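# Move the long cardboard box from desk to aisle-end shelf

## Task

Pick up the long cardboard box that sits on the desk and set it down on a shelf at the far end of the aisle (either side is fine). It has to rest on the shelf surface itself, not on top of a carton, with no part overhanging the shelf's front edge. The robot must not tip over or finish leaning, or the task fails. The box must stay put by itself once the robot lets go; if it only stays because the robot holds it, the task is not done.

## Robot and tools

Robot: a Hello Robot Stretch 4 with one arm. It has an omni-wheel base, a lift that slides up a mast, a telescoping arm reaching forward, a wrist with yaw, pitch and roll, and a two-finger gripper. It is about 1.6 m tall, and the base rim lies within 0.23 m of the base origin. Cameras: head_camera (pinhole, 420x560), head_left_camera and head_right_camera (fisheye, 420x672), wrist_camera (pinhole, 616x392).

Frames. The base frame sits on the floor under the base centre, with x forward, y left and z up. hand_pose is a point between the open fingertips, expressed in the base frame; the printed value may be a little off. With all wrist joints at 0 its axes line up with the base frame. The odometry frame is the base frame as it was when the scene started. base_odometry comes from wheel turns, so slipping is counted as travel. Heading is left-positive, -3.142 to 3.142.

execute_actions(actions, cameras): actions holds one action, or none just to read state and images. An action has "base", "joints" or both, and may add "pace" and "contact_limits". Alternatively it is {"end_of_arm": "enable_torque"} alone. All its motions start together.
- base: relative offsets from where the base last reported itself, exactly one key. translate_m drives straight, forward positive, -2 to 2 m. strafe_m moves sideways, left positive, -2 to 2 m. rotate_rad turns in place, counter-clockwise (left) positive, -3.2 to 3.2 rad.
- joints: absolute targets, given by name in any subset. lift_m 0 to 1.2 m. arm_m 0 to 0.55 m of extension. wrist_yaw_rad -1.134 to 4.276 (0 forward, left positive, 3.14 folded; above 3.4 the arm may block it). wrist_pitch_rad -1.117 to 4.259 (0 level, 1.57 pointing down). wrist_roll_rad -1.117 to 4.259 (0 puts the fingers level; positive turns clockwise as seen from behind). gripper_m -0.038 to 0.141 m, the gap between the fingertips; values below 0 press them together. Out-of-range joint targets are clipped and the result reports this. Unknown keys or other bad values reject the whole call. Any one action is capped at 15 s.
- pace: "slow", "default", "fast" or "max". Base top speeds are 0.1/0.3/0.4/0.6 m/s and 1/2/3/4 rad/s; a raised lift lowers them.
- contact_limits: {"arm_m": 0 to 0.75}, default 0.5. Lower values make the arm stop at a lighter touch.
A joint or base left out of an action may still be pushing toward its old target.
cameras is a list of names, or "all". Omitted or null means all cameras; [] means none.

wait(seconds 0 to 10) commands nothing and returns state and images. zoom_image(camera, region [x0,y0,x1,y1] in pixels, at most 504x504) enlarges part of that camera's latest image. read_manual gives only licence texts. finished_scene(scene) ends the scene for good and reports success. If a call in a reply reports a stop, the calls after it in that reply are skipped.

Result lines. base_status and joint_status report how each motion ended. "done" means the target was reached; for the base it only means the wheels turned the commanded amount. "off_target" means it stopped short and may still push. "contact_stop_at_<key>" means it hit something; the lift, arm or wheels then go slack, so a lift can sag under load and a base can drift. "limit_stop_at_<name>" means a built-in limit stopped it. limit_stop_at_tilt means the lean is over 6 degrees: the lift, arm and wheels go slack until the lean drops. limit_stop_at_own_body means self-collision; it is likely with pitch below -0.2 combined with roll below -0.4 or above 4. "torque_fault" means a wrist or gripper motor overloaded and went limp; send enable_torque. on_its_own lists things not commanded in this call; there "held at" means the target being held. lidar_m gives 12 distances in 30-degree sectors: the 1st points ahead and they go counter-clockwise (4th left, 7th behind, 10th right). "-" means nothing seen or closer than 0.25 m. The lidar sees table tops and misses glass and thin legs. wrist_depth_mm is a 7x7 grid of depths, 100 to 2000 mm. turned_by_wheels vs turned_by_imu: if they differ by more than about 0.1 rad, the base slipped or hit something. base_tilt is in degrees, forward and right positive. motor_effort is percent of maximum, with the peak in brackets; it is noisy and offset. A load in a level gripper moves wrist pitch effort away from 0.

Gripping: command a gripper_m smaller than the object's width. A lower value grips harder and pulls the object toward the wrist. Neither the reading nor "done" confirms a grasp; at commands of 0 or more, a firm grip shows up as a change in gripper effort. If the fingertips catch on a surface, raise the lift. To unfold the wrist at the start, send lift_m 0.4 and wrist_yaw_rad 0 together.

Avoid: driving or turning while carrying over 1 kg with arm_m above 0.2, especially fast, since the robot can tip. Avoid pushing hard with a raised gripper, and dropping, slamming or knocking things over. Do not ram the gripper into things with the base or arm, which causes torque faults. Place the box gently, let go and back off, then confirm it stays level on its own before calling finished_scene. Loose objects may be nudged now and then.

Each tool is called after ">>>" as name(argument=value, ...) on one line, values as JSON.

## Session

>>> execute_actions(actions=[])

Scene clock: 0.00 s.
base_odometry: x=+0.000 y=+0.000 heading=+0.000 (m, m, rad; odometry frame)
turned_by_wheels: +0.000 (rad since the last result)
turned_by_imu: +0.000 (rad since the last result)
base_tilt: forward=-0.4 right=+1.2 (deg)
lidar_m: 1.63 1.34 1.33 1.03 0.86 0.83 0.99 1.61 0.77 0.85 1.47 2.86
base_status: not commanded
joint_positions: lift_m=+0.256 arm_m=+0.002 wrist_yaw_rad=+3.169 wrist_pitch_rad=-0.009 wrist_roll_rad=+0.002 gripper_m=+0.057
joint_status: not commanded
motor_effort: lift_m=+20 arm_m=-1 wrist_yaw_rad=+0 wrist_pitch_rad=-6 wrist_roll_rad=+0 gripper_m=-6 wheel_0=+0 wheel_1=+0 wheel_2=+0 (%)
hand_pose: x=-0.1183 y=+0.0795 z=+0.4369 quat_wxyz=(-0.014, +0.005, +0.001, +1.000) (m; base frame)
wrist_depth_mm: - 129 1336 1182 991 842 741 / - 115 137 1182 991 842 741 / - 121 156 1205 991 854 750 / 133 132 1366 1205 991 854 750 / 1921 - 1430 1205 960 866 750 / 1205 1430 211 1182 195 866 759 / 878 946 976 - 946 831 759
pictures: head_camera, head_left_camera, head_right_camera, wrist_camera
Images, in order (width x height): head_camera 420x560, head_left_camera 420x672, head_right_camera 420x672, wrist_camera 616x392.

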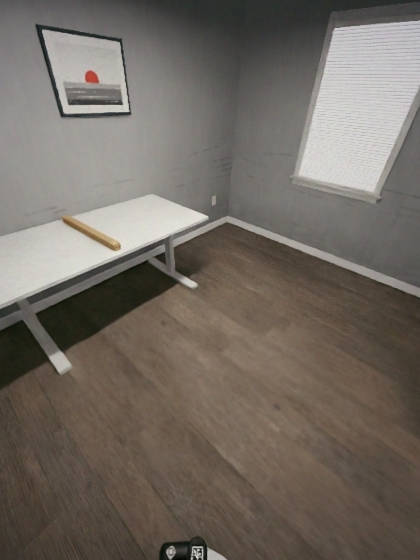

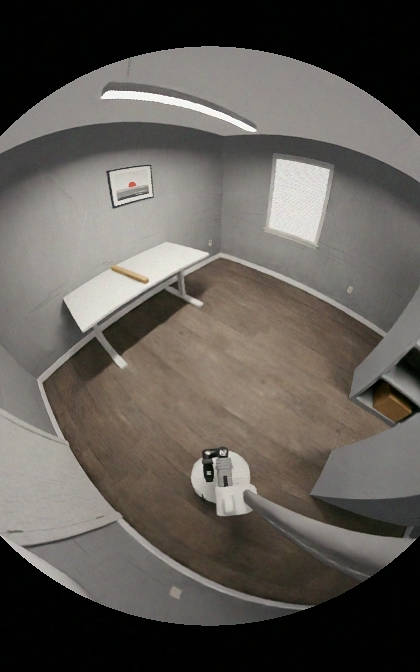

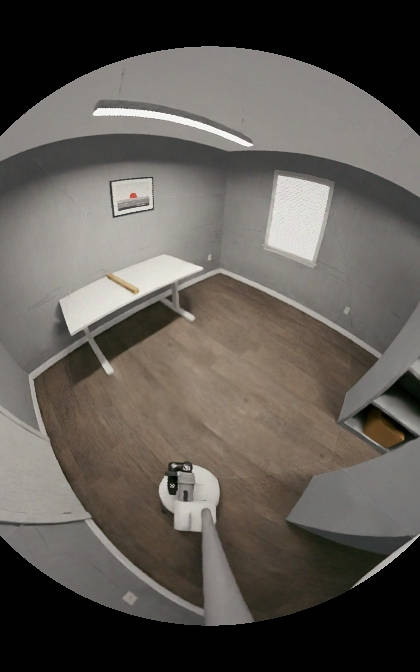

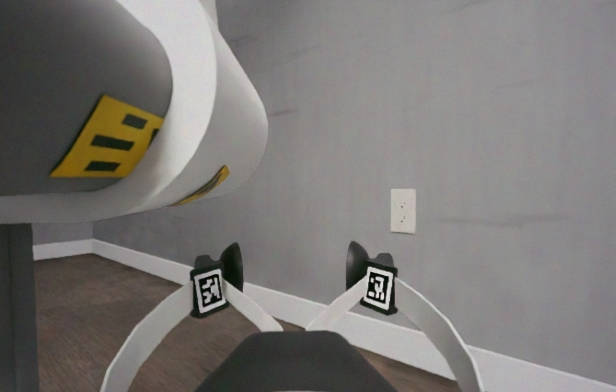

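>>> execute_actions(actions=[{"base":{"rotate_rad":0.85},"pace":"fast"}], cameras=[])

>>> execute_actions(actions=[{"base":{"strafe_m":-0.74},"joints":{"lift_m":0.8},"pace":"fast"}])

Scene clock: 10.67 s.
base_odometry: x=+0.000 y=+0.000 heading=+0.850 (m, m, rad; odometry frame)
turned_by_wheels: +0.850 (rad since the last result)
turned_by_imu: +0.847 (rad since the last result)
base_tilt: forward=-0.5 right=+1.4 (deg)
lidar_m: 1.30 1.19 0.87 0.86 0.91 1.26 0.87 0.78 1.48 2.83 1.87 1.35
base_status: done
joint_positions: lift_m=+0.256 arm_m=+0.002 wrist_yaw_rad=+3.169 wrist_pitch_rad=-0.009 wrist_roll_rad=+0.002 gripper_m=+0.057
joint_status: not commanded
motor_effort: lift_m=+20(20) arm_m=+0(0) wrist_yaw_rad=+0(0) wrist_pitch_rad=-6(7) wrist_roll_rad=-1(1) gripper_m=-3(1) wheel_0=-1(7) wheel_1=-1(9) wheel_2=+0(7) (%)
hand_pose: x=-0.1183 y=+0.0795 z=+0.4369 quat_wxyz=(-0.014, +0.005, +0.001, +1.000) (m; base frame)
wrist_depth_mm: - 129 1308 - - 1808 1205 / - 115 137 - - 1756 1205 / - 122 155 - - 1756 1182 / 133 133 1008 - - 1756 1205 / 878 866 1098 - - 1756 1205 / 878 878 211 1397 196 1397 1182 / 878 878 931 - 976 917 960
pictures: none
No camera images: the call's "cameras" was empty. Leave "cameras" out to get every camera's image.

Scene clock: 13.77 s.
base_odometry: x=+0.556 y=-0.489 heading=+0.849 (m, m, rad; odometry frame)
turned_by_wheels: +0.000 (rad since the last result)
turned_by_imu: -0.003 (rad since the last result)
base_tilt: forward=-0.4 right=+1.3 (deg)
lidar_m: 1.30 1.37 1.65 1.58 1.68 0.78 0.75 0.95 1.09 2.08 2.18 1.36
base_status: done
joint_positions: lift_m=+0.800 arm_m=+0.002 wrist_yaw_rad=+3.169 wrist_pitch_rad=-0.009 wrist_roll_rad=+0.002 gripper_m=+0.057
joint_status: all done
motor_effort: lift_m=+23(24) arm_m=-1(0) wrist_yaw_rad=+0(0) wrist_pitch_rad=-7(6) wrist_roll_rad=+0(0) gripper_m=-4(3) wheel_0=-1(11) wheel_1=+0(12) wheel_2=-1(2) (%)
hand_pose: x=-0.1183 y=+0.0795 z=+0.9806 quat_wxyz=(-0.014, +0.005, +0.001, +1.000) (m; base frame)
wrist_depth_mm: - 129 - 842 842 842 - / - 115 137 854 854 866 - / - 121 155 866 866 866 - / 133 133 - 866 866 866 - / 891 1756 - 878 866 866 - / 891 1464 211 891 196 866 - / 891 1336 1921 - 891 891 -
pictures: head_camera, head_left_camera, head_right_camera, wrist_camera
Images, in order (width x height): head_camera 420x560, head_left_camera 420x672, head_right_camera 420x672, wrist_camera 616x392.

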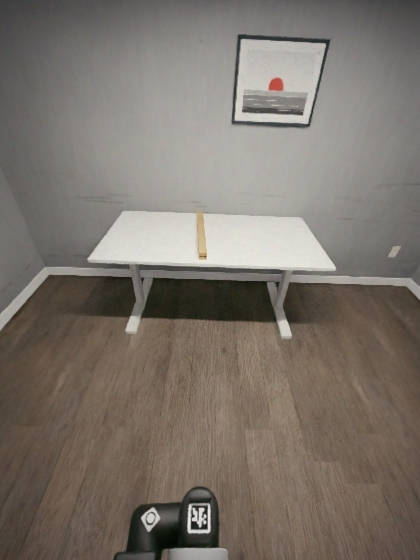

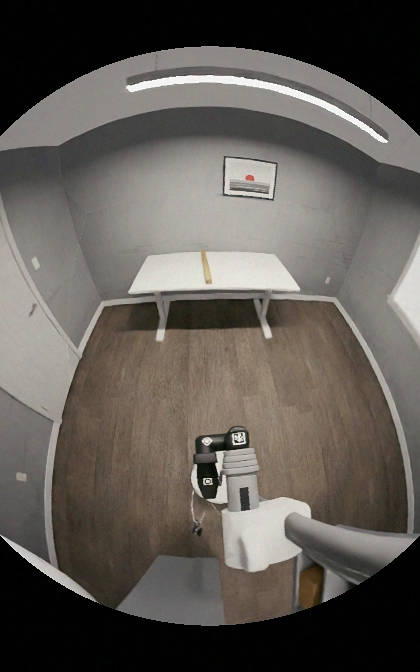

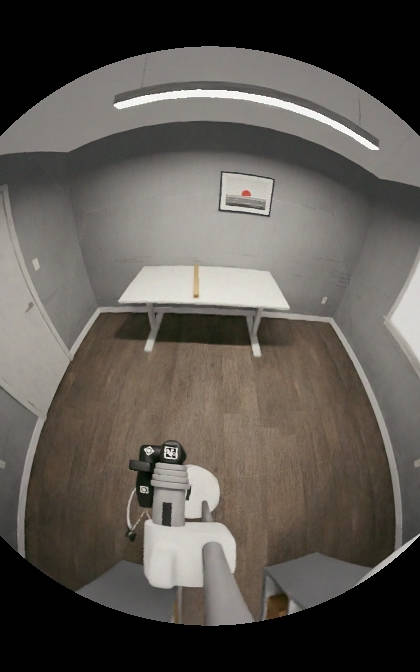

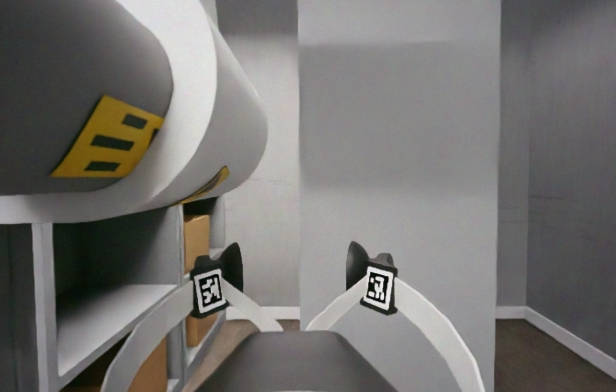

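>>> execute_actions(actions=[{"base":{"strafe_m":0.157},"joints":{"lift_m":1.1,"wrist_yaw_rad":0,"wrist_pitch_rad":1.57,"gripper_m":0.13},"pace":"fast"}], cameras=[])

>>> execute_actions(actions=[{"base":{"translate_m":1.1},"joints":{"arm_m":0.42},"pace":"fast"}])

Scene clock: 21.43 s.
base_odometry: x=+0.438 y=-0.385 heading=+0.850 (m, m, rad; odometry frame)
turned_by_wheels: +0.000 (rad since the last result)
turned_by_imu: +0.000 (rad since the last result)
base_tilt: forward=-0.5 right=+1.2 (deg)
lidar_m: 1.30 1.39 1.49 1.44 1.54 0.77 0.74 1.05 1.10 2.24 2.30 1.38
base_status: done
joint_positions: lift_m=+1.100 arm_m=+0.002 wrist_yaw_rad=+0.001 wrist_pitch_rad=+1.570 wrist_roll_rad=+0.002 gripper_m=+0.130
joint_status: all done
motor_effort: lift_m=+23(26) arm_m=+0(0) wrist_yaw_rad=-2(6) wrist_pitch_rad=+0(7) wrist_roll_rad=+0(1) gripper_m=+0(2) wheel_0=+1(9) wheel_1=+0(14) wheel_2=+0(2) (%)
hand_pose: x=+0.1727 y=-0.0874 z=+0.9894 quat_wxyz=(+0.707, +0.001, +0.707, -0.001) (m; base frame)
wrist_depth_mm: 1138 1138 1138 1160 1182 1160 1205 / 1138 1160 1160 1160 1205 1205 1205 / 1160 1160 1182 1182 1182 1205 1205 / 1160 1205 1205 1205 1205 1205 1205 / 1182 1205 976 1008 1205 1229 1229 / 1205 1182 991 854 1205 1229 1255 / 1182 1229 1205 - 1255 1255 1255
pictures: none
No camera images: the call's "cameras" was empty. Leave "cameras" out to get every camera's image.

Scene clock: 26.23 s.
base_odometry: x=+1.164 y=+0.441 heading=+0.850 (m, m, rad; odometry frame)
turned_by_wheels: +0.000 (rad since the last result)
turned_by_imu: -0.009 (rad since the last result)
base_tilt: forward=-0.6 right=+1.4 (deg)
lidar_m: 0.25 0.25 0.35 1.40 1.48 2.10 1.86 1.98 2.35 0.88 0.32 0.25
base_status: done
joint_positions: lift_m=+1.100 arm_m=+0.419 wrist_yaw_rad=+0.000 wrist_pitch_rad=+1.570 wrist_roll_rad=+0.002 gripper_m=+0.130
joint_status: all done
motor_effort: lift_m=+23(23) arm_m=+5(3) wrist_yaw_rad=-1(2) wrist_pitch_rad=+0(0) wrist_roll_rad=-1(1) gripper_m=-2(2) wheel_0=-1(5) wheel_1=+0(2) wheel_2=+1(8) (%)
hand_pose: x=+0.5903 y=-0.0874 z=+0.9894 quat_wxyz=(+0.707, +0.001, +0.707, -0.001) (m; base frame)
wrist_depth_mm: 466 469 466 469 477 480 488 / 469 473 473 430 484 488 488 / 473 477 484 436 488 492 496 / 477 480 484 488 488 492 500 / 480 484 488 488 492 504 500 / 484 484 492 449 500 500 504 / 488 492 500 - 504 512 517
pictures: head_camera, head_left_camera, head_right_camera, wrist_camera
Images, in order (width x height): head_camera 420x560, head_left_camera 420x672, head_right_camera 420x672, wrist_camera 616x392.

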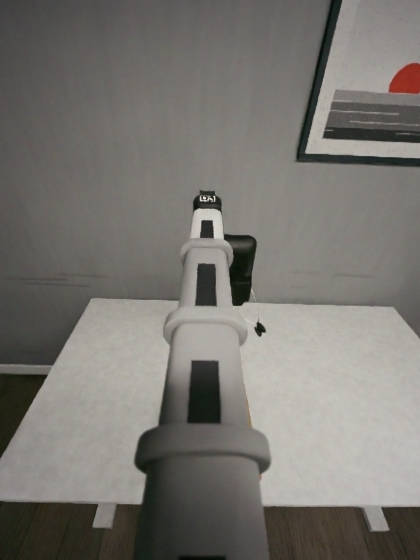

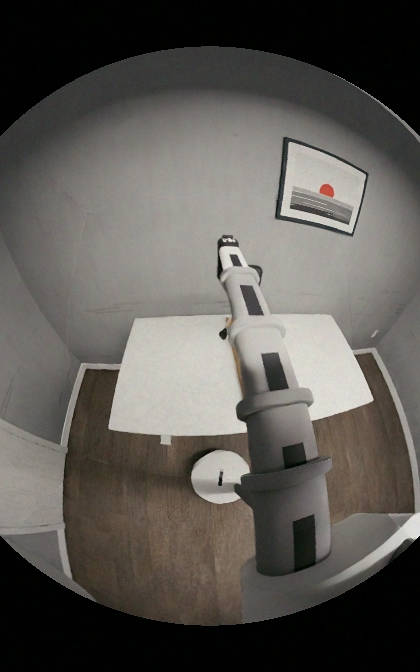

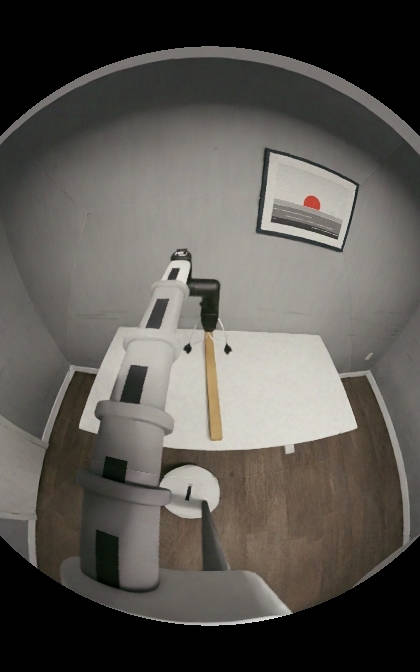

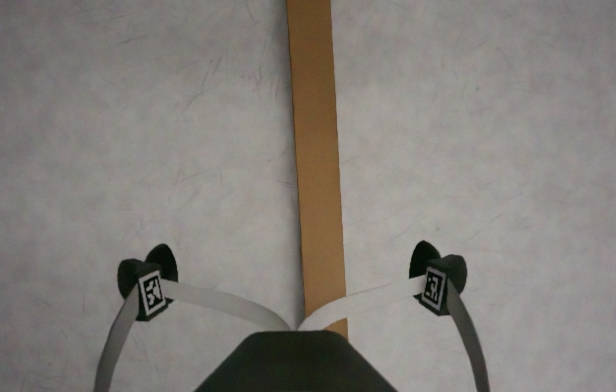

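>>> execute_actions(actions=[{"base":{"strafe_m":-0.025},"joints":{"arm_m":0.5,"lift_m":0.88,"wrist_roll_rad":-0.04}}], cameras=["head_right_camera","wrist_camera","head_camera"])

Scene clock: 33.93 s.
base_odometry: x=+1.183 y=+0.425 heading=+0.850 (m, m, rad; odometry frame)
turned_by_wheels: +0.000 (rad since the last result)
turned_by_imu: +0.000 (rad since the last result)
base_tilt: forward=-0.5 right=+1.2 (deg)
lidar_m: 0.25 0.25 0.34 1.43 1.53 2.12 1.85 1.98 2.31 0.90 0.31 0.25
base_status: done
joint_positions: lift_m=+0.880 arm_m=+0.499 wrist_yaw_rad=+0.000 wrist_pitch_rad=+1.570 wrist_roll_rad=-0.040 gripper_m=+0.130
joint_status: all done
motor_effort: lift_m=+15(21) arm_m=+5(4) wrist_yaw_rad=+0(1) wrist_pitch_rad=+0(1) wrist_roll_rad=-1(2) gripper_m=-1(1) wheel_0=+1(7) wheel_1=+1(7) wheel_2=+1(1) (%)
hand_pose: x=+0.6702 y=-0.0874 z=+0.7701 quat_wxyz=(+0.707, -0.014, +0.707, +0.014) (m; base frame)
wrist_depth_mm: 257 258 259 213 263 267 267 / 259 260 262 216 266 268 270 / 262 263 264 218 268 271 272 / 263 265 267 220 272 274 276 / 265 267 270 221 273 276 277 / 268 268 271 222 277 278 281 / 271 272 274 - 278 281 283
pictures: head_camera, head_right_camera, wrist_camera
Images, in order (width x height): head_camera 420x560, head_right_camera 420x672, wrist_camera 616x392.

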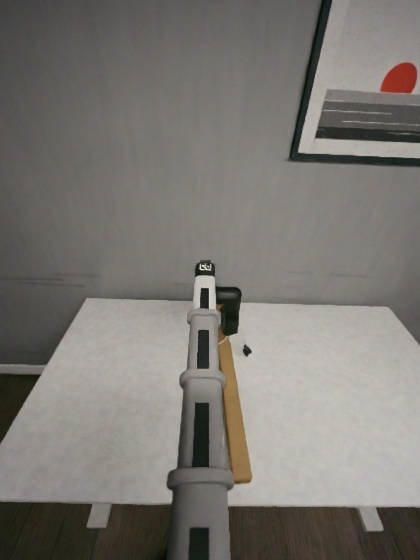

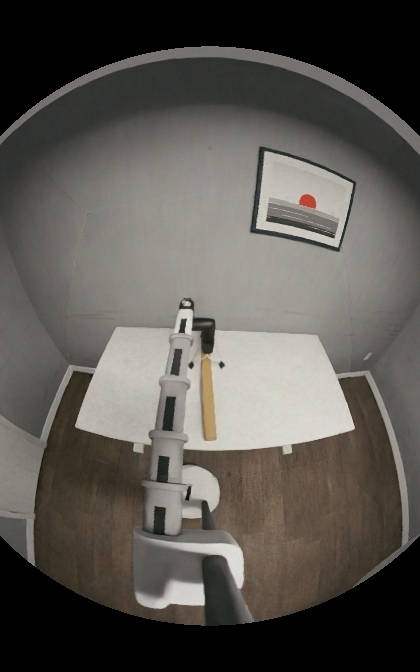

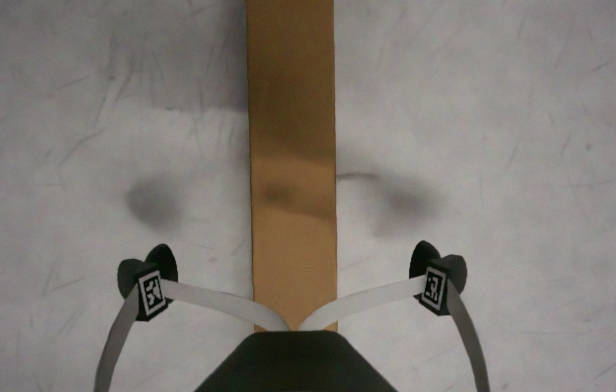

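>>> execute_actions(actions=[{"joints":{"arm_m":0.45,"lift_m":0.868,"gripper_m":0.08}}], cameras=[])

>>> execute_actions(actions=[{"joints":{"gripper_m":0.0}}], cameras=[])

>>> execute_actions(actions=[{"joints":{"lift_m":0.95},"pace":"slow"}], cameras=["head_right_camera","wrist_camera","head_camera"])

Scene clock: 41.00 s.
base_odometry: x=+1.183 y=+0.425 heading=+0.850 (m, m, rad; odometry frame)
turned_by_wheels: +0.000 (rad since the last result)
turned_by_imu: +0.000 (rad since the last result)
base_tilt: forward=-0.5 right=+1.3 (deg)
lidar_m: 0.25 0.25 0.36 1.43 1.50 2.10 1.84 1.98 2.30 0.89 0.33 0.25
base_status: not commanded
joint_positions: lift_m=+0.868 arm_m=+0.451 wrist_yaw_rad=+0.000 wrist_pitch_rad=+1.570 wrist_roll_rad=-0.040 gripper_m=+0.080
joint_status: all done
motor_effort: lift_m=+16(16) arm_m=-5(4) wrist_yaw_rad=-1(0) wrist_pitch_rad=+0(0) wrist_roll_rad=+0(2) gripper_m=+1(1) wheel_0=+1(1) wheel_1=+0(0) wheel_2=+1(1) (%)
hand_pose: x=+0.6221 y=-0.0874 z=+0.7580 quat_wxyz=(+0.707, -0.014, +0.707, +0.014) (m; base frame)
wrist_depth_mm: 246 248 249 202 252 254 255 / 248 250 250 204 254 256 258 / 250 251 254 206 257 259 259 / 253 254 255 208 259 262 263 / 254 256 257 210 262 264 266 / 256 257 211 211 198 266 267 / 258 260 263 - 267 268 271
pictures: none
No camera images: the call's "cameras" was empty. Leave "cameras" out to get every camera's image.

Scene clock: 42.60 s.
base_odometry: x=+1.183 y=+0.425 heading=+0.850 (m, m, rad; odometry frame)
turned_by_wheels: +0.000 (rad since the last result)
turned_by_imu: +0.000 (rad since the last result)
base_tilt: forward=-0.6 right=+1.4 (deg)
lidar_m: 0.25 0.25 0.33 1.43 1.50 2.12 1.85 1.95 2.29 0.91 0.33 0.25
base_status: not commanded
joint_positions: lift_m=+0.868 arm_m=+0.451 wrist_yaw_rad=+0.000 wrist_pitch_rad=+1.570 wrist_roll_rad=-0.040 gripper_m=+0.001
joint_status: all done
motor_effort: lift_m=+16(16) arm_m=-5(5) wrist_yaw_rad=-1(0) wrist_pitch_rad=-1(0) wrist_roll_rad=-2(2) gripper_m=-23(21) wheel_0=+1(1) wheel_1=+0(1) wheel_2=+1(1) (%)
hand_pose: x=+0.6221 y=-0.0874 z=+0.7580 quat_wxyz=(+0.707, -0.014, +0.707, +0.014) (m; base frame)
wrist_depth_mm: 245 246 248 188 251 254 255 / 247 249 251 190 255 256 258 / 249 252 252 191 256 258 259 / 252 254 254 193 258 262 263 / 254 256 255 195 260 263 265 / 257 256 195 196 183 266 267 / 258 260 262 - 266 267 270
pictures: none
No camera images: the call's "cameras" was empty. Leave "cameras" out to get every camera's image.

Scene clock: 44.17 s.
base_odometry: x=+1.183 y=+0.425 heading=+0.850 (m, m, rad; odometry frame)
turned_by_wheels: +0.000 (rad since the last result)
turned_by_imu: +0.000 (rad since the last result)
base_tilt: forward=-0.4 right=+1.4 (deg)
lidar_m: 0.25 0.25 0.34 1.42 1.52 2.10 1.85 1.97 2.29 0.90 0.34 0.25
base_status: not commanded
joint_positions: lift_m=+0.950 arm_m=+0.451 wrist_yaw_rad=+0.000 wrist_pitch_rad=+1.570 wrist_roll_rad=-0.040 gripper_m=+0.001
joint_status: all done
motor_effort: lift_m=+24(26) arm_m=-5(5) wrist_yaw_rad=-1(0) wrist_pitch_rad=+0(0) wrist_roll_rad=-1(0) gripper_m=-22(21) wheel_0=+1(1) wheel_1=+0(0) wheel_2=+1(1) (%)
hand_pose: x=+0.6221 y=-0.0874 z=+0.8394 quat_wxyz=(+0.707, -0.014, +0.707, +0.014) (m; base frame)
wrist_depth_mm: 324 325 327 188 332 334 336 / 324 327 329 189 334 336 338 / 329 330 330 191 338 340 342 / 332 332 336 193 340 343 345 / 334 338 338 195 343 347 351 / 336 338 195 196 183 349 351 / 338 342 343 - 349 353 355
pictures: head_camera, head_right_camera, wrist_camera
Images, in order (width x height): head_camera 420x560, head_right_camera 420x672, wrist_camera 616x392.

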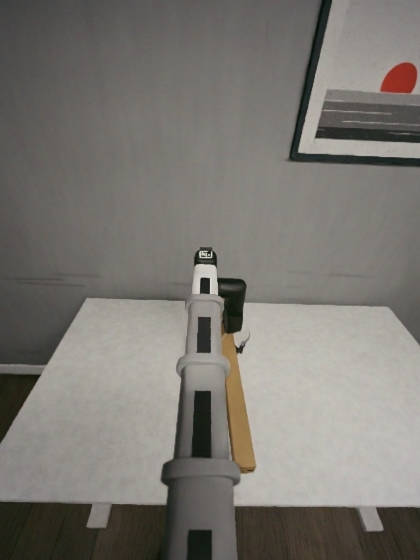

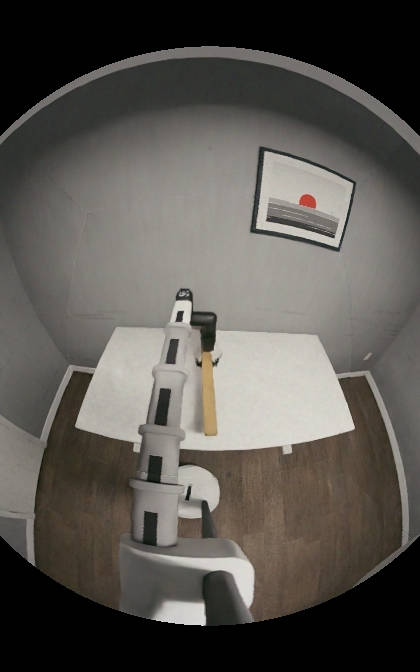

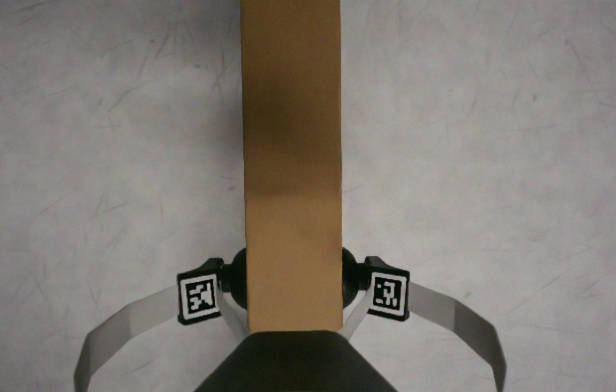

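Light and balanced. Move toward the aisle.

>>> execute_actions(actions=[{"base":{"strafe_m":-0.42},"joints":{"arm_m":0.22}}], cameras=[])

>>> execute_actions(actions=[{"base":{"rotate_rad":3.1}}])

Scene clock: 48.63 s.
base_odometry: x=+1.498 y=+0.147 heading=+0.850 (m, m, rad; odometry frame)
turned_by_wheels: +0.000 (rad since the last result)
turned_by_imu: -0.001 (rad since the last result)
base_tilt: forward=-0.5 right=+1.3 (deg)
lidar_m: 0.25 0.25 0.34 0.93 1.96 1.94 1.87 1.94 1.86 1.77 0.32 0.25
base_status: done
joint_positions: lift_m=+0.950 arm_m=+0.221 wrist_yaw_rad=+0.000 wrist_pitch_rad=+1.570 wrist_roll_rad=-0.040 gripper_m=+0.001
joint_status: all done
motor_effort: lift_m=+24(24) arm_m=-5(5) wrist_yaw_rad=+0(1) wrist_pitch_rad=-1(1) wrist_roll_rad=+0(2) gripper_m=-21(22) wheel_0=+0(8) wheel_1=+1(7) wheel_2=+1(1) (%)
hand_pose: x=+0.3920 y=-0.0874 z=+0.8394 quat_wxyz=(+0.707, -0.014, +0.707, +0.014) (m; base frame)
wrist_depth_mm: 324 324 327 187 332 334 338 / 327 329 329 189 334 338 340 / 329 330 332 191 338 342 342 / 332 332 334 193 342 343 343 / 334 336 338 195 343 347 349 / 338 338 195 196 183 351 353 / 340 342 345 - 349 353 357
pictures: none
No camera images: the call's "cameras" was empty. Leave "cameras" out to get every camera's image.

Scene clock: 51.70 s.
base_odometry: x=+1.498 y=+0.147 heading=-2.333 (m, m, rad; odometry frame)
turned_by_wheels: +3.100 (rad since the last result)
turned_by_imu: +3.090 (rad since the last result)
base_tilt: forward=-0.5 right=+1.5 (deg)
lidar_m: 0.30 1.91 1.91 1.79 0.35 0.26 0.25 0.28 0.33 0.84 1.92 0.25
base_status: done
joint_positions: lift_m=+0.950 arm_m=+0.221 wrist_yaw_rad=+0.000 wrist_pitch_rad=+1.570 wrist_roll_rad=-0.040 gripper_m=+0.001
joint_status: not commanded
motor_effort: lift_m=+23(24) arm_m=-5(5) wrist_yaw_rad=+0(0) wrist_pitch_rad=+1(1) wrist_roll_rad=-1(1) gripper_m=-21(23) wheel_0=-1(7) wheel_1=+1(8) wheel_2=-1(7) (%)
hand_pose: x=+0.3921 y=-0.0874 z=+0.8394 quat_wxyz=(+0.707, -0.014, +0.707, +0.014) (m; base frame)
wrist_depth_mm: 1008 1008 1008 188 1025 1060 1042 / 1008 1025 1008 189 1042 1042 1060 / 1025 1025 1025 191 1042 1060 1078 / 1042 1008 1042 193 1060 1078 1078 / 1025 1042 1042 195 1060 1078 1078 / 1042 1025 195 196 183 1078 1078 / 1060 1060 854 - 1098 1098 1098
pictures: head_camera, head_left_camera, head_right_camera, wrist_camera
Images, in order (width x height): head_camera 420x560, head_left_camera 420x672, head_right_camera 420x672, wrist_camera 616x392.

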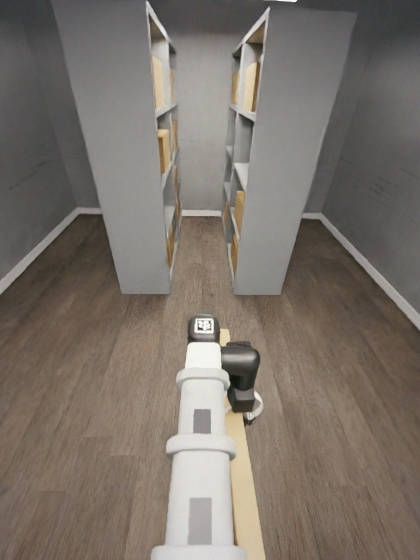

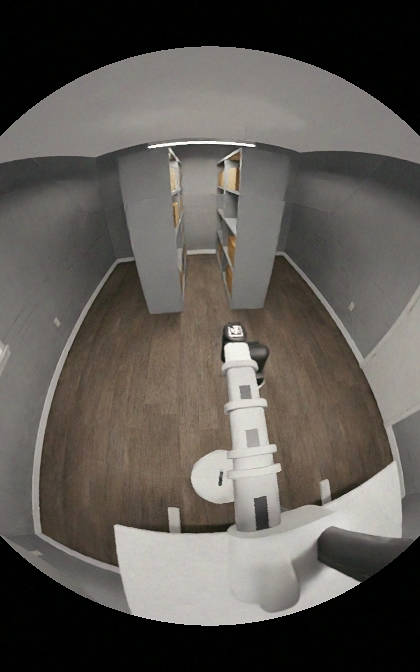

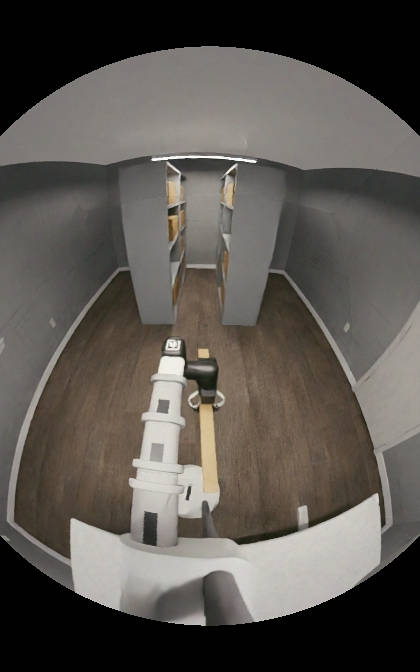

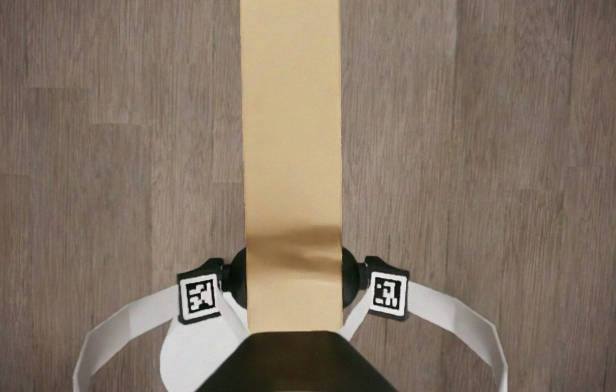

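>>> execute_actions(actions=[{"base":{"translate_m":1.6},"pace":"fast"}], cameras=["head_right_camera","head_left_camera","head_camera"])

Scene clock: 59.67 s.
base_odometry: x=+0.393 y=-1.009 heading=-2.333 (m, m, rad; odometry frame)
turned_by_wheels: +0.000 (rad since the last result)
turned_by_imu: -0.012 (rad since the last result)
base_tilt: forward=-0.5 right=+1.3 (deg)
lidar_m: 0.28 0.46 0.40 1.86 1.93 2.58 1.84 1.89 1.89 1.82 0.40 0.25
base_status: done
joint_positions: lift_m=+0.950 arm_m=+0.221 wrist_yaw_rad=+0.000 wrist_pitch_rad=+1.570 wrist_roll_rad=-0.040 gripper_m=+0.001
joint_status: not commanded
motor_effort: lift_m=+23(24) arm_m=-5(5) wrist_yaw_rad=-1(0) wrist_pitch_rad=+0(0) wrist_roll_rad=+0(1) gripper_m=-21(22) wheel_0=+1(6) wheel_1=+0(4) wheel_2=+1(10) (%)
hand_pose: x=+0.3920 y=-0.0874 z=+0.8394 quat_wxyz=(+0.707, -0.014, +0.707, +0.014) (m; base frame)
wrist_depth_mm: 676 960 1025 187 778 407 291 / 741 960 1008 190 768 407 290 / 946 976 1025 191 768 404 289 / 946 976 1042 193 976 530 320 / 715 1042 1060 195 549 535 539 / 1042 1025 195 196 183 373 373 / 1060 1078 854 - 1078 1078 281
pictures: head_camera, head_left_camera, head_right_camera
Images, in order (width x height): head_camera 420x560, head_left_camera 420x672, head_right_camera 420x672.

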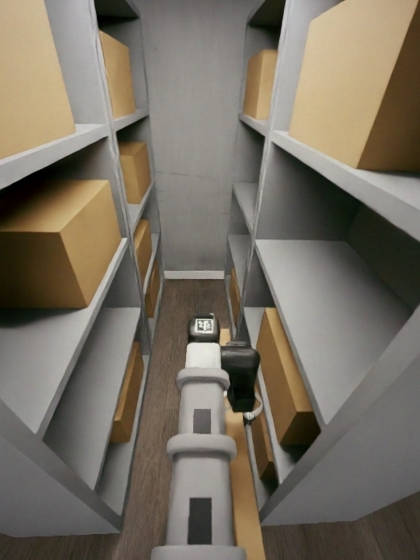

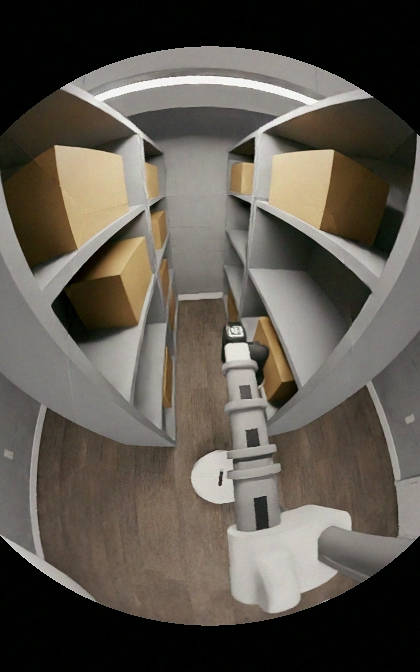

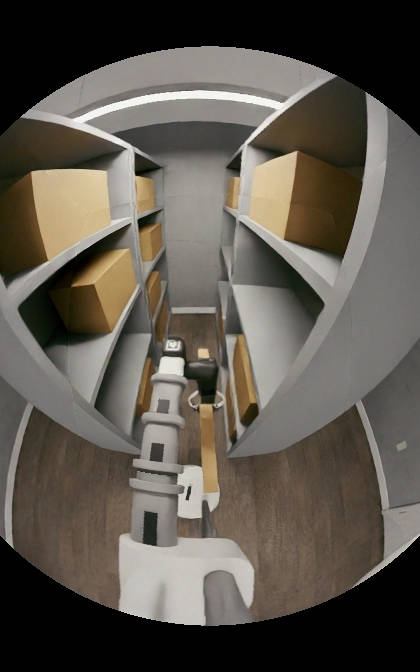

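>>> execute_actions(actions=[{"base":{"rotate_rad":0.035}}], cameras=[])

>>> execute_actions(actions=[{"base":{"translate_m":1.2},"joints":{"lift_m":0.75}}])

Scene clock: 64.13 s.
base_odometry: x=+0.393 y=-1.009 heading=-2.299 (m, m, rad; odometry frame)
turned_by_wheels: +0.035 (rad since the last result)
turned_by_imu: +0.034 (rad since the last result)
base_tilt: forward=-0.4 right=+1.4 (deg)
lidar_m: 0.28 0.46 0.39 1.85 1.95 1.91 1.84 1.89 1.89 1.83 0.36 0.25
base_status: done
joint_positions: lift_m=+0.950 arm_m=+0.221 wrist_yaw_rad=+0.000 wrist_pitch_rad=+1.570 wrist_roll_rad=-0.040 gripper_m=+0.001
joint_status: not commanded
motor_effort: lift_m=+24(24) arm_m=-5(5) wrist_yaw_rad=-1(0) wrist_pitch_rad=+0(0) wrist_roll_rad=-1(1) gripper_m=-24(23) wheel_0=-2(2) wheel_1=+0(2) wheel_2=+0(3) (%)
hand_pose: x=+0.3920 y=-0.0874 z=+0.8394 quat_wxyz=(+0.707, -0.014, +0.707, +0.014) (m; base frame)
wrist_depth_mm: 676 931 1008 188 878 449 319 / 750 931 1008 190 854 449 315 / 946 960 1025 191 831 439 314 / 946 960 1042 193 976 504 325 / 699 1042 1042 195 691 539 539 / 1042 1042 195 196 183 404 415 / 1060 1078 854 - 1098 1098 301
pictures: none
No camera images: the call's "cameras" was empty. Leave "cameras" out to get every camera's image.

Scene clock: 69.63 s.
base_odometry: x=-0.405 y=-1.906 heading=-2.299 (m, m, rad; odometry frame)
turned_by_wheels: +0.000 (rad since the last result)
turned_by_imu: -0.010 (rad since the last result)
base_tilt: forward=-0.5 right=+1.3 (deg)
lidar_m: 0.34 0.43 0.32 0.29 0.32 0.45 - 0.36 0.25 0.25 0.25 0.25
base_status: done
joint_positions: lift_m=+0.750 arm_m=+0.221 wrist_yaw_rad=+0.000 wrist_pitch_rad=+1.570 wrist_roll_rad=-0.040 gripper_m=+0.001
joint_status: all done
motor_effort: lift_m=+17(23) arm_m=-5(5) wrist_yaw_rad=-1(0) wrist_pitch_rad=+0(1) wrist_roll_rad=-1(1) gripper_m=-23(24) wheel_0=-1(5) wheel_1=+0(8) wheel_2=+1(9) (%)
hand_pose: x=+0.3920 y=-0.0874 z=+0.6400 quat_wxyz=(+0.707, -0.014, +0.707, +0.014) (m; base frame)
wrist_depth_mm: 654 820 820 189 768 768 325 / 661 820 820 189 778 512 329 / 661 831 842 191 768 512 329 / 668 842 842 193 768 521 332 / 768 842 854 195 603 364 336 / 768 809 195 196 183 338 340 / 741 661 654 - 788 343 343
pictures: head_camera, head_left_camera, head_right_camera, wrist_camera
Images, in order (width x height): head_camera 420x560, head_left_camera 420x672, head_right_camera 420x672, wrist_camera 616x392.

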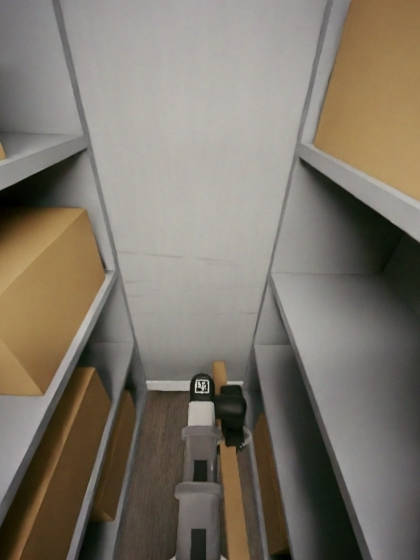

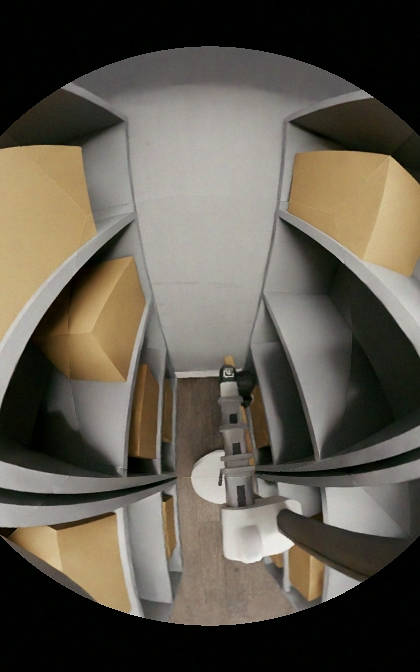

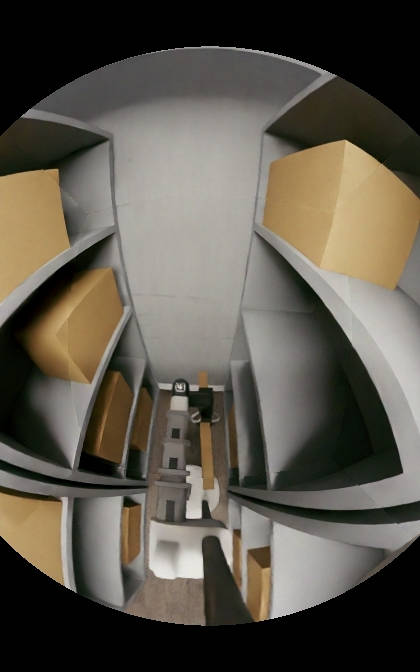

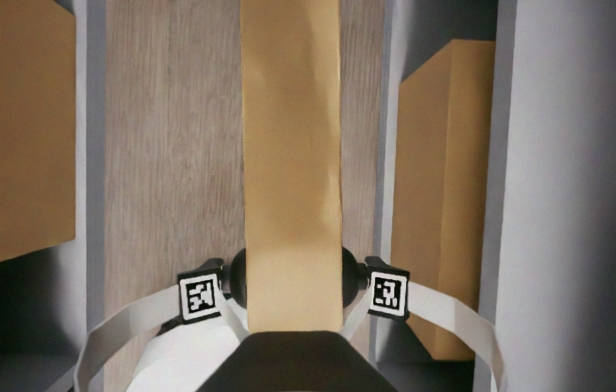

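>>> execute_actions(actions=[{"joints":{"lift_m":1.15,"arm_m":0.33,"wrist_roll_rad":0},"pace":"fast"}], cameras=[])

>>> execute_actions(actions=[{"base":{"rotate_rad":-0.22},"joints":{"wrist_yaw_rad":0.22}}])

Scene clock: 82.03 s.
base_odometry: x=-0.405 y=-1.906 heading=-2.299 (m, m, rad; odometry frame)
turned_by_wheels: +0.000 (rad since the last result)
turned_by_imu: +0.000 (rad since the last result)
base_tilt: forward=-0.5 right=+1.4 (deg)
lidar_m: 0.25 0.46 0.34 0.29 0.33 0.47 - 0.38 0.25 0.25 0.25 0.25
base_status: not commanded
joint_positions: lift_m=+1.150 arm_m=+0.329 wrist_yaw_rad=+0.000 wrist_pitch_rad=+1.570 wrist_roll_rad=+0.000 gripper_m=+0.001
joint_status: all done
motor_effort: lift_m=+23(23) arm_m=+5(5) wrist_yaw_rad=-1(1) wrist_pitch_rad=+0(1) wrist_roll_rad=+1(4) gripper_m=-21(24) wheel_0=-2(1) wheel_1=+0(0) wheel_2=+1(1) (%)
hand_pose: x=+0.5003 y=-0.0874 z=+1.0394 quat_wxyz=(+0.707, +0.000, +0.707, +0.000) (m; base frame)
wrist_depth_mm: 691 931 931 188 715 715 267 / 699 1138 1205 189 723 715 270 / 699 1042 1229 191 723 732 272 / 668 1025 1205 193 732 741 274 / 661 1042 1229 195 732 741 278 / 668 1182 195 197 183 741 279 / 634 1060 1060 - 750 750 282
pictures: none
No camera images: the call's "cameras" was empty. Leave "cameras" out to get every camera's image.

Scene clock: 83.20 s.
base_odometry: x=-0.405 y=-1.906 heading=-2.518 (m, m, rad; odometry frame)
turned_by_wheels: -0.220 (rad since the last result)
turned_by_imu: -0.219 (rad since the last result)
base_tilt: forward=-0.6 right=+1.4 (deg)
lidar_m: 0.38 0.63 0.35 0.31 0.31 0.38 0.71 0.53 0.29 0.25 0.25 0.25
base_status: done
joint_positions: lift_m=+1.150 arm_m=+0.329 wrist_yaw_rad=+0.220 wrist_pitch_rad=+1.570 wrist_roll_rad=+0.000 gripper_m=+0.001
joint_status: all done
motor_effort: lift_m=+23(23) arm_m=+5(5) wrist_yaw_rad=+1(6) wrist_pitch_rad=+0(1) wrist_roll_rad=+1(2) gripper_m=-20(23) wheel_0=+0(3) wheel_1=+1(4) wheel_2=+1(5) (%)
hand_pose: x=+0.5193 y=-0.0853 z=+1.0394 quat_wxyz=(+0.703, -0.078, +0.703, +0.078) (m; base frame)
wrist_depth_mm: 891 1025 946 188 265 264 266 / 1118 1205 1229 189 266 267 268 / 878 1205 1229 191 270 270 271 / 891 1229 1229 193 272 271 273 / 904 1229 1255 195 273 274 277 / 1160 1182 195 196 183 276 278 / 866 1078 1042 - 278 279 281
pictures: head_camera, head_left_camera, head_right_camera, wrist_camera
Images, in order (width x height): head_camera 420x560, head_left_camera 420x672, head_right_camera 420x672, wrist_camera 616x392.

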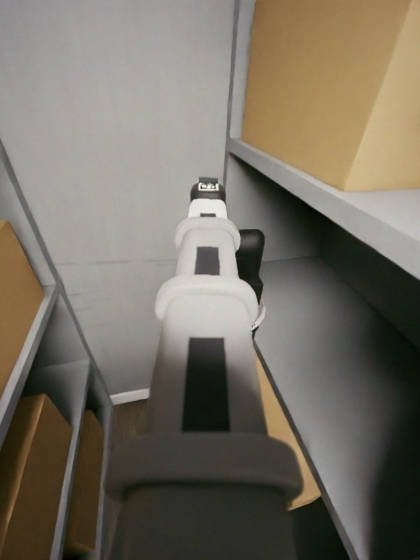

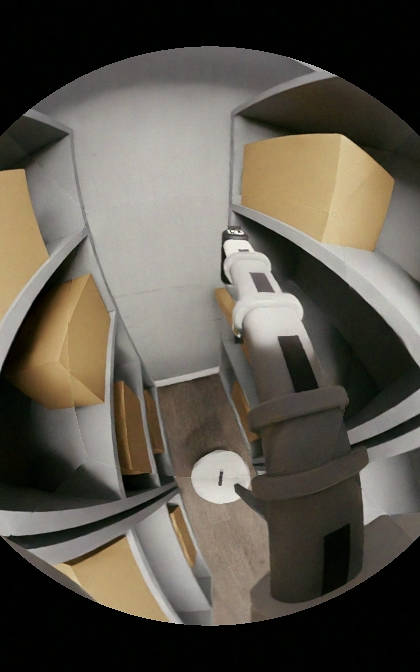

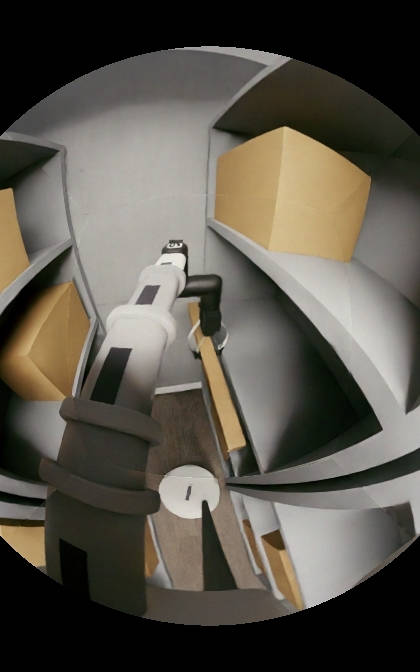

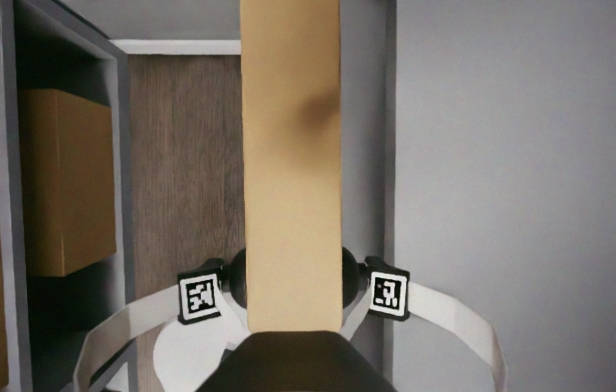

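>>> execute_actions(actions=[{"base":{"rotate_rad":-0.23},"joints":{"wrist_yaw_rad":0.45,"arm_m":0.345},"pace":"slow"}])

Scene clock: 87.17 s.
base_odometry: x=-0.405 y=-1.906 heading=-2.748 (m, m, rad; odometry frame)
turned_by_wheels: -0.230 (rad since the last result)
turned_by_imu: -0.229 (rad since the last result)
base_tilt: forward=-0.5 right=+1.4 (deg)
lidar_m: 0.38 0.88 0.43 0.32 0.30 0.33 0.48 0.92 0.36 0.26 0.25 0.26
base_status: done
joint_positions: lift_m=+1.150 arm_m=+0.344 wrist_yaw_rad=+0.450 wrist_pitch_rad=+1.570 wrist_roll_rad=+0.000 gripper_m=+0.001
joint_status: all done
motor_effort: lift_m=+23(23) arm_m=+5(4) wrist_yaw_rad=+1(6) wrist_pitch_rad=+0(0) wrist_roll_rad=+0(1) gripper_m=-21(19) wheel_0=+1(5) wheel_1=+0(5) wheel_2=+1(5) (%)
hand_pose: x=+0.5532 y=-0.0786 z=+1.0394 quat_wxyz=(+0.690, -0.158, +0.689, +0.158) (m; base frame)
wrist_depth_mm: 1008 1098 946 188 263 264 266 / 1098 1205 1229 189 266 267 268 / 1008 1205 1205 191 267 270 271 / 991 1229 1255 193 271 271 274 / 1098 1255 268 195 272 274 276 / 1160 1060 195 196 183 276 278 / 991 1042 1060 - 278 278 281
pictures: head_camera, head_left_camera, head_right_camera, wrist_camera
Images, in order (width x height): head_camera 420x560, head_left_camera 420x672, head_right_camera 420x672, wrist_camera 616x392.

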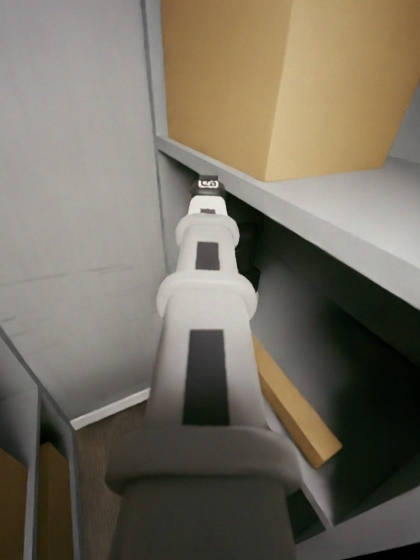

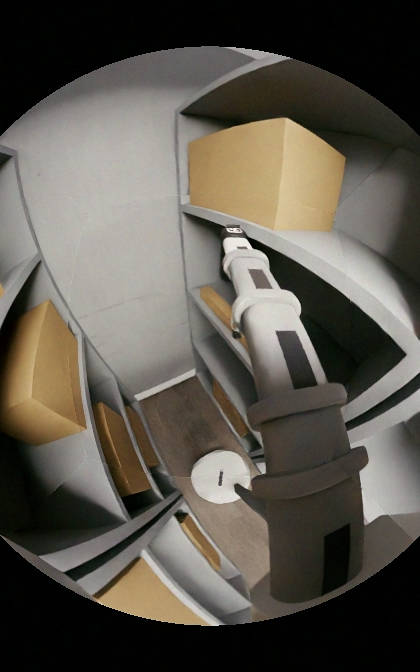

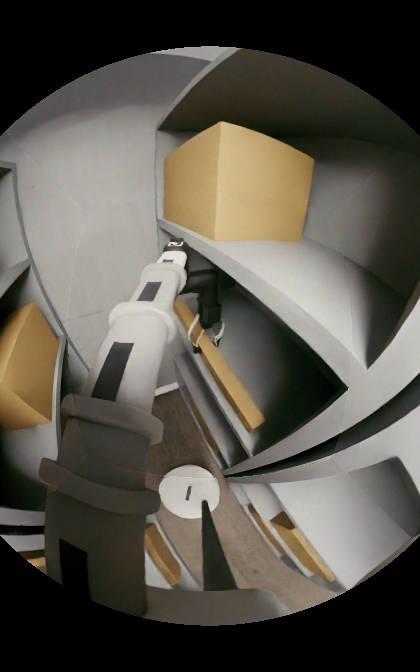

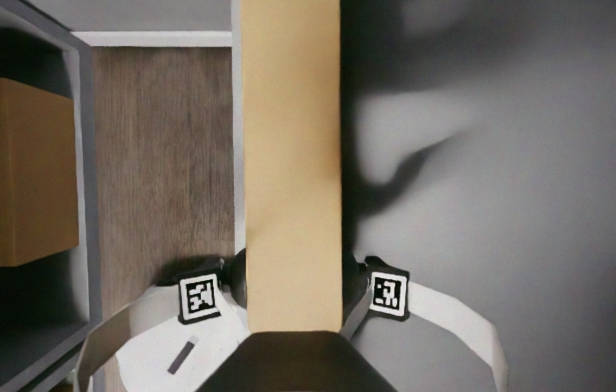

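>>> execute_actions(actions=[{"joints":{"lift_m":1.136},"pace":"slow"}], cameras=[])

>>> execute_actions(actions=[{"joints":{"arm_m":0.38},"contact_limits":{"arm_m":0.1},"pace":"slow"}])

Scene clock: 90.40 s.
base_odometry: x=-0.405 y=-1.906 heading=-2.748 (m, m, rad; odometry frame)
turned_by_wheels: +0.000 (rad since the last result)
turned_by_imu: +0.000 (rad since the last result)
base_tilt: forward=-0.5 right=+1.3 (deg)
lidar_m: 0.42 0.89 0.44 0.33 0.29 0.33 0.55 0.91 0.35 0.25 0.25 0.26
base_status: not commanded
joint_positions: lift_m=+1.136 arm_m=+0.344 wrist_yaw_rad=+0.450 wrist_pitch_rad=+1.570 wrist_roll_rad=+0.000 gripper_m=+0.001
joint_status: all done
motor_effort: lift_m=+16(16) arm_m=+5(5) wrist_yaw_rad=+1(1) wrist_pitch_rad=+0(0) wrist_roll_rad=+1(2) gripper_m=-19(23) wheel_0=+1(0) wheel_1=+0(0) wheel_2=+1(1) (%)
hand_pose: x=+0.5532 y=-0.0786 z=+1.0260 quat_wxyz=(+0.690, -0.158, +0.689, +0.158) (m; base frame)
wrist_depth_mm: 1008 1078 946 187 249 251 253 / 1118 1205 1205 190 251 254 255 / 991 1205 1229 191 254 255 257 / 976 1205 1182 193 256 258 260 / 1098 1229 254 195 258 260 263 / 1138 1042 195 196 183 262 265 / 976 1042 1042 - 264 265 268
pictures: none
No camera images: the call's "cameras" was empty. Leave "cameras" out to get every camera's image.

Scene clock: 91.87 s.
base_odometry: x=-0.405 y=-1.906 heading=-2.748 (m, m, rad; odometry frame)
turned_by_wheels: +0.000 (rad since the last result)
turned_by_imu: +0.000 (rad since the last result)
base_tilt: forward=-0.5 right=+1.2 (deg)
lidar_m: 0.40 0.89 0.43 0.33 0.31 0.34 0.49 0.91 0.34 0.25 0.25 0.26
base_status: not commanded
joint_positions: lift_m=+1.136 arm_m=+0.379 wrist_yaw_rad=+0.450 wrist_pitch_rad=+1.570 wrist_roll_rad=+0.000 gripper_m=+0.001
joint_status: all done
motor_effort: lift_m=+16(16) arm_m=+5(6) wrist_yaw_rad=+1(1) wrist_pitch_rad=+0(1) wrist_roll_rad=+1(1) gripper_m=-23(20) wheel_0=+0(1) wheel_1=+1(0) wheel_2=+1(1) (%)
contact_limits: arm_m 0.1
hand_pose: x=+0.5882 y=-0.0786 z=+1.0260 quat_wxyz=(+0.690, -0.158, +0.689, +0.158) (m; base frame)
wrist_depth_mm: 931 1008 246 188 249 251 252 / 1118 1205 249 190 252 253 255 / 1008 1205 250 191 254 256 257 / 1008 1205 253 193 256 258 259 / 1025 1205 254 195 257 260 263 / 1160 1025 195 196 183 263 265 / 1025 1042 1025 - 264 265 268
pictures: head_camera, head_left_camera, head_right_camera, wrist_camera
Images, in order (width x height): head_camera 420x560, head_left_camera 420x672, head_right_camera 420x672, wrist_camera 616x392.

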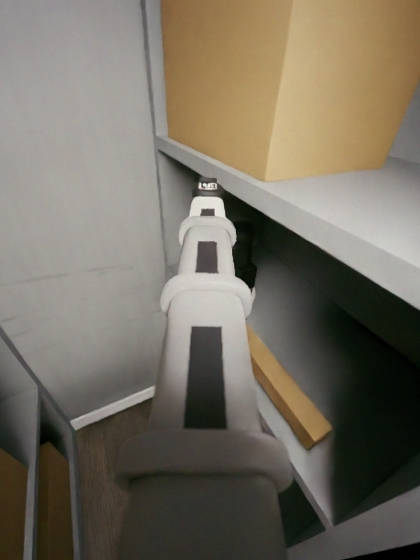

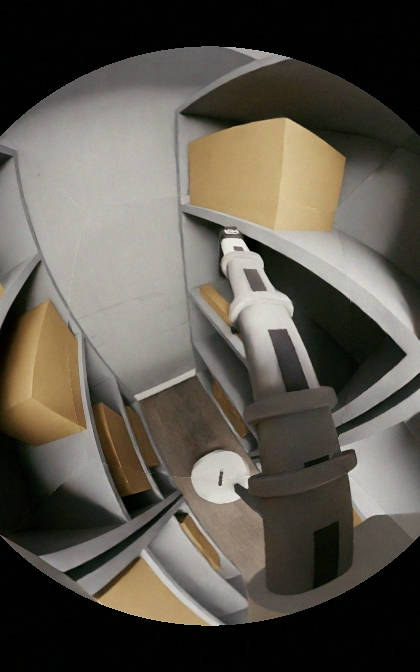

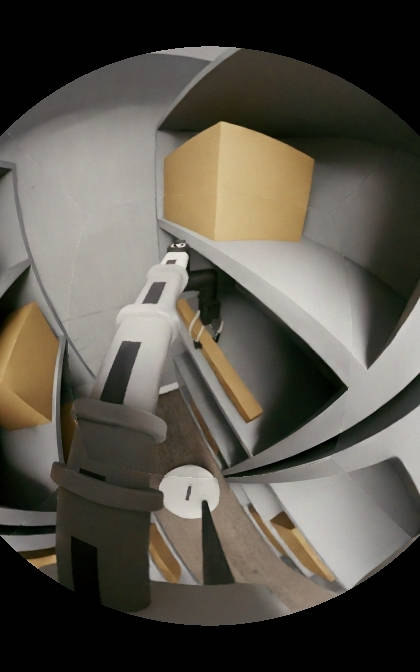

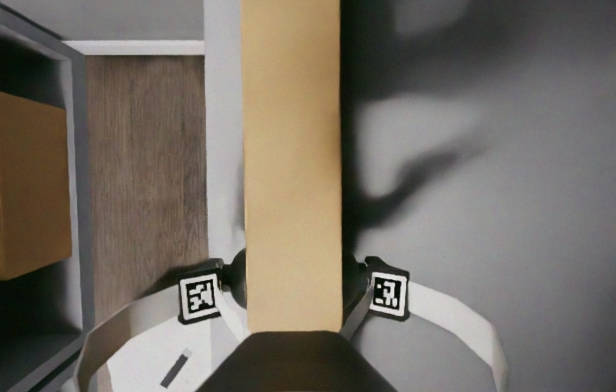

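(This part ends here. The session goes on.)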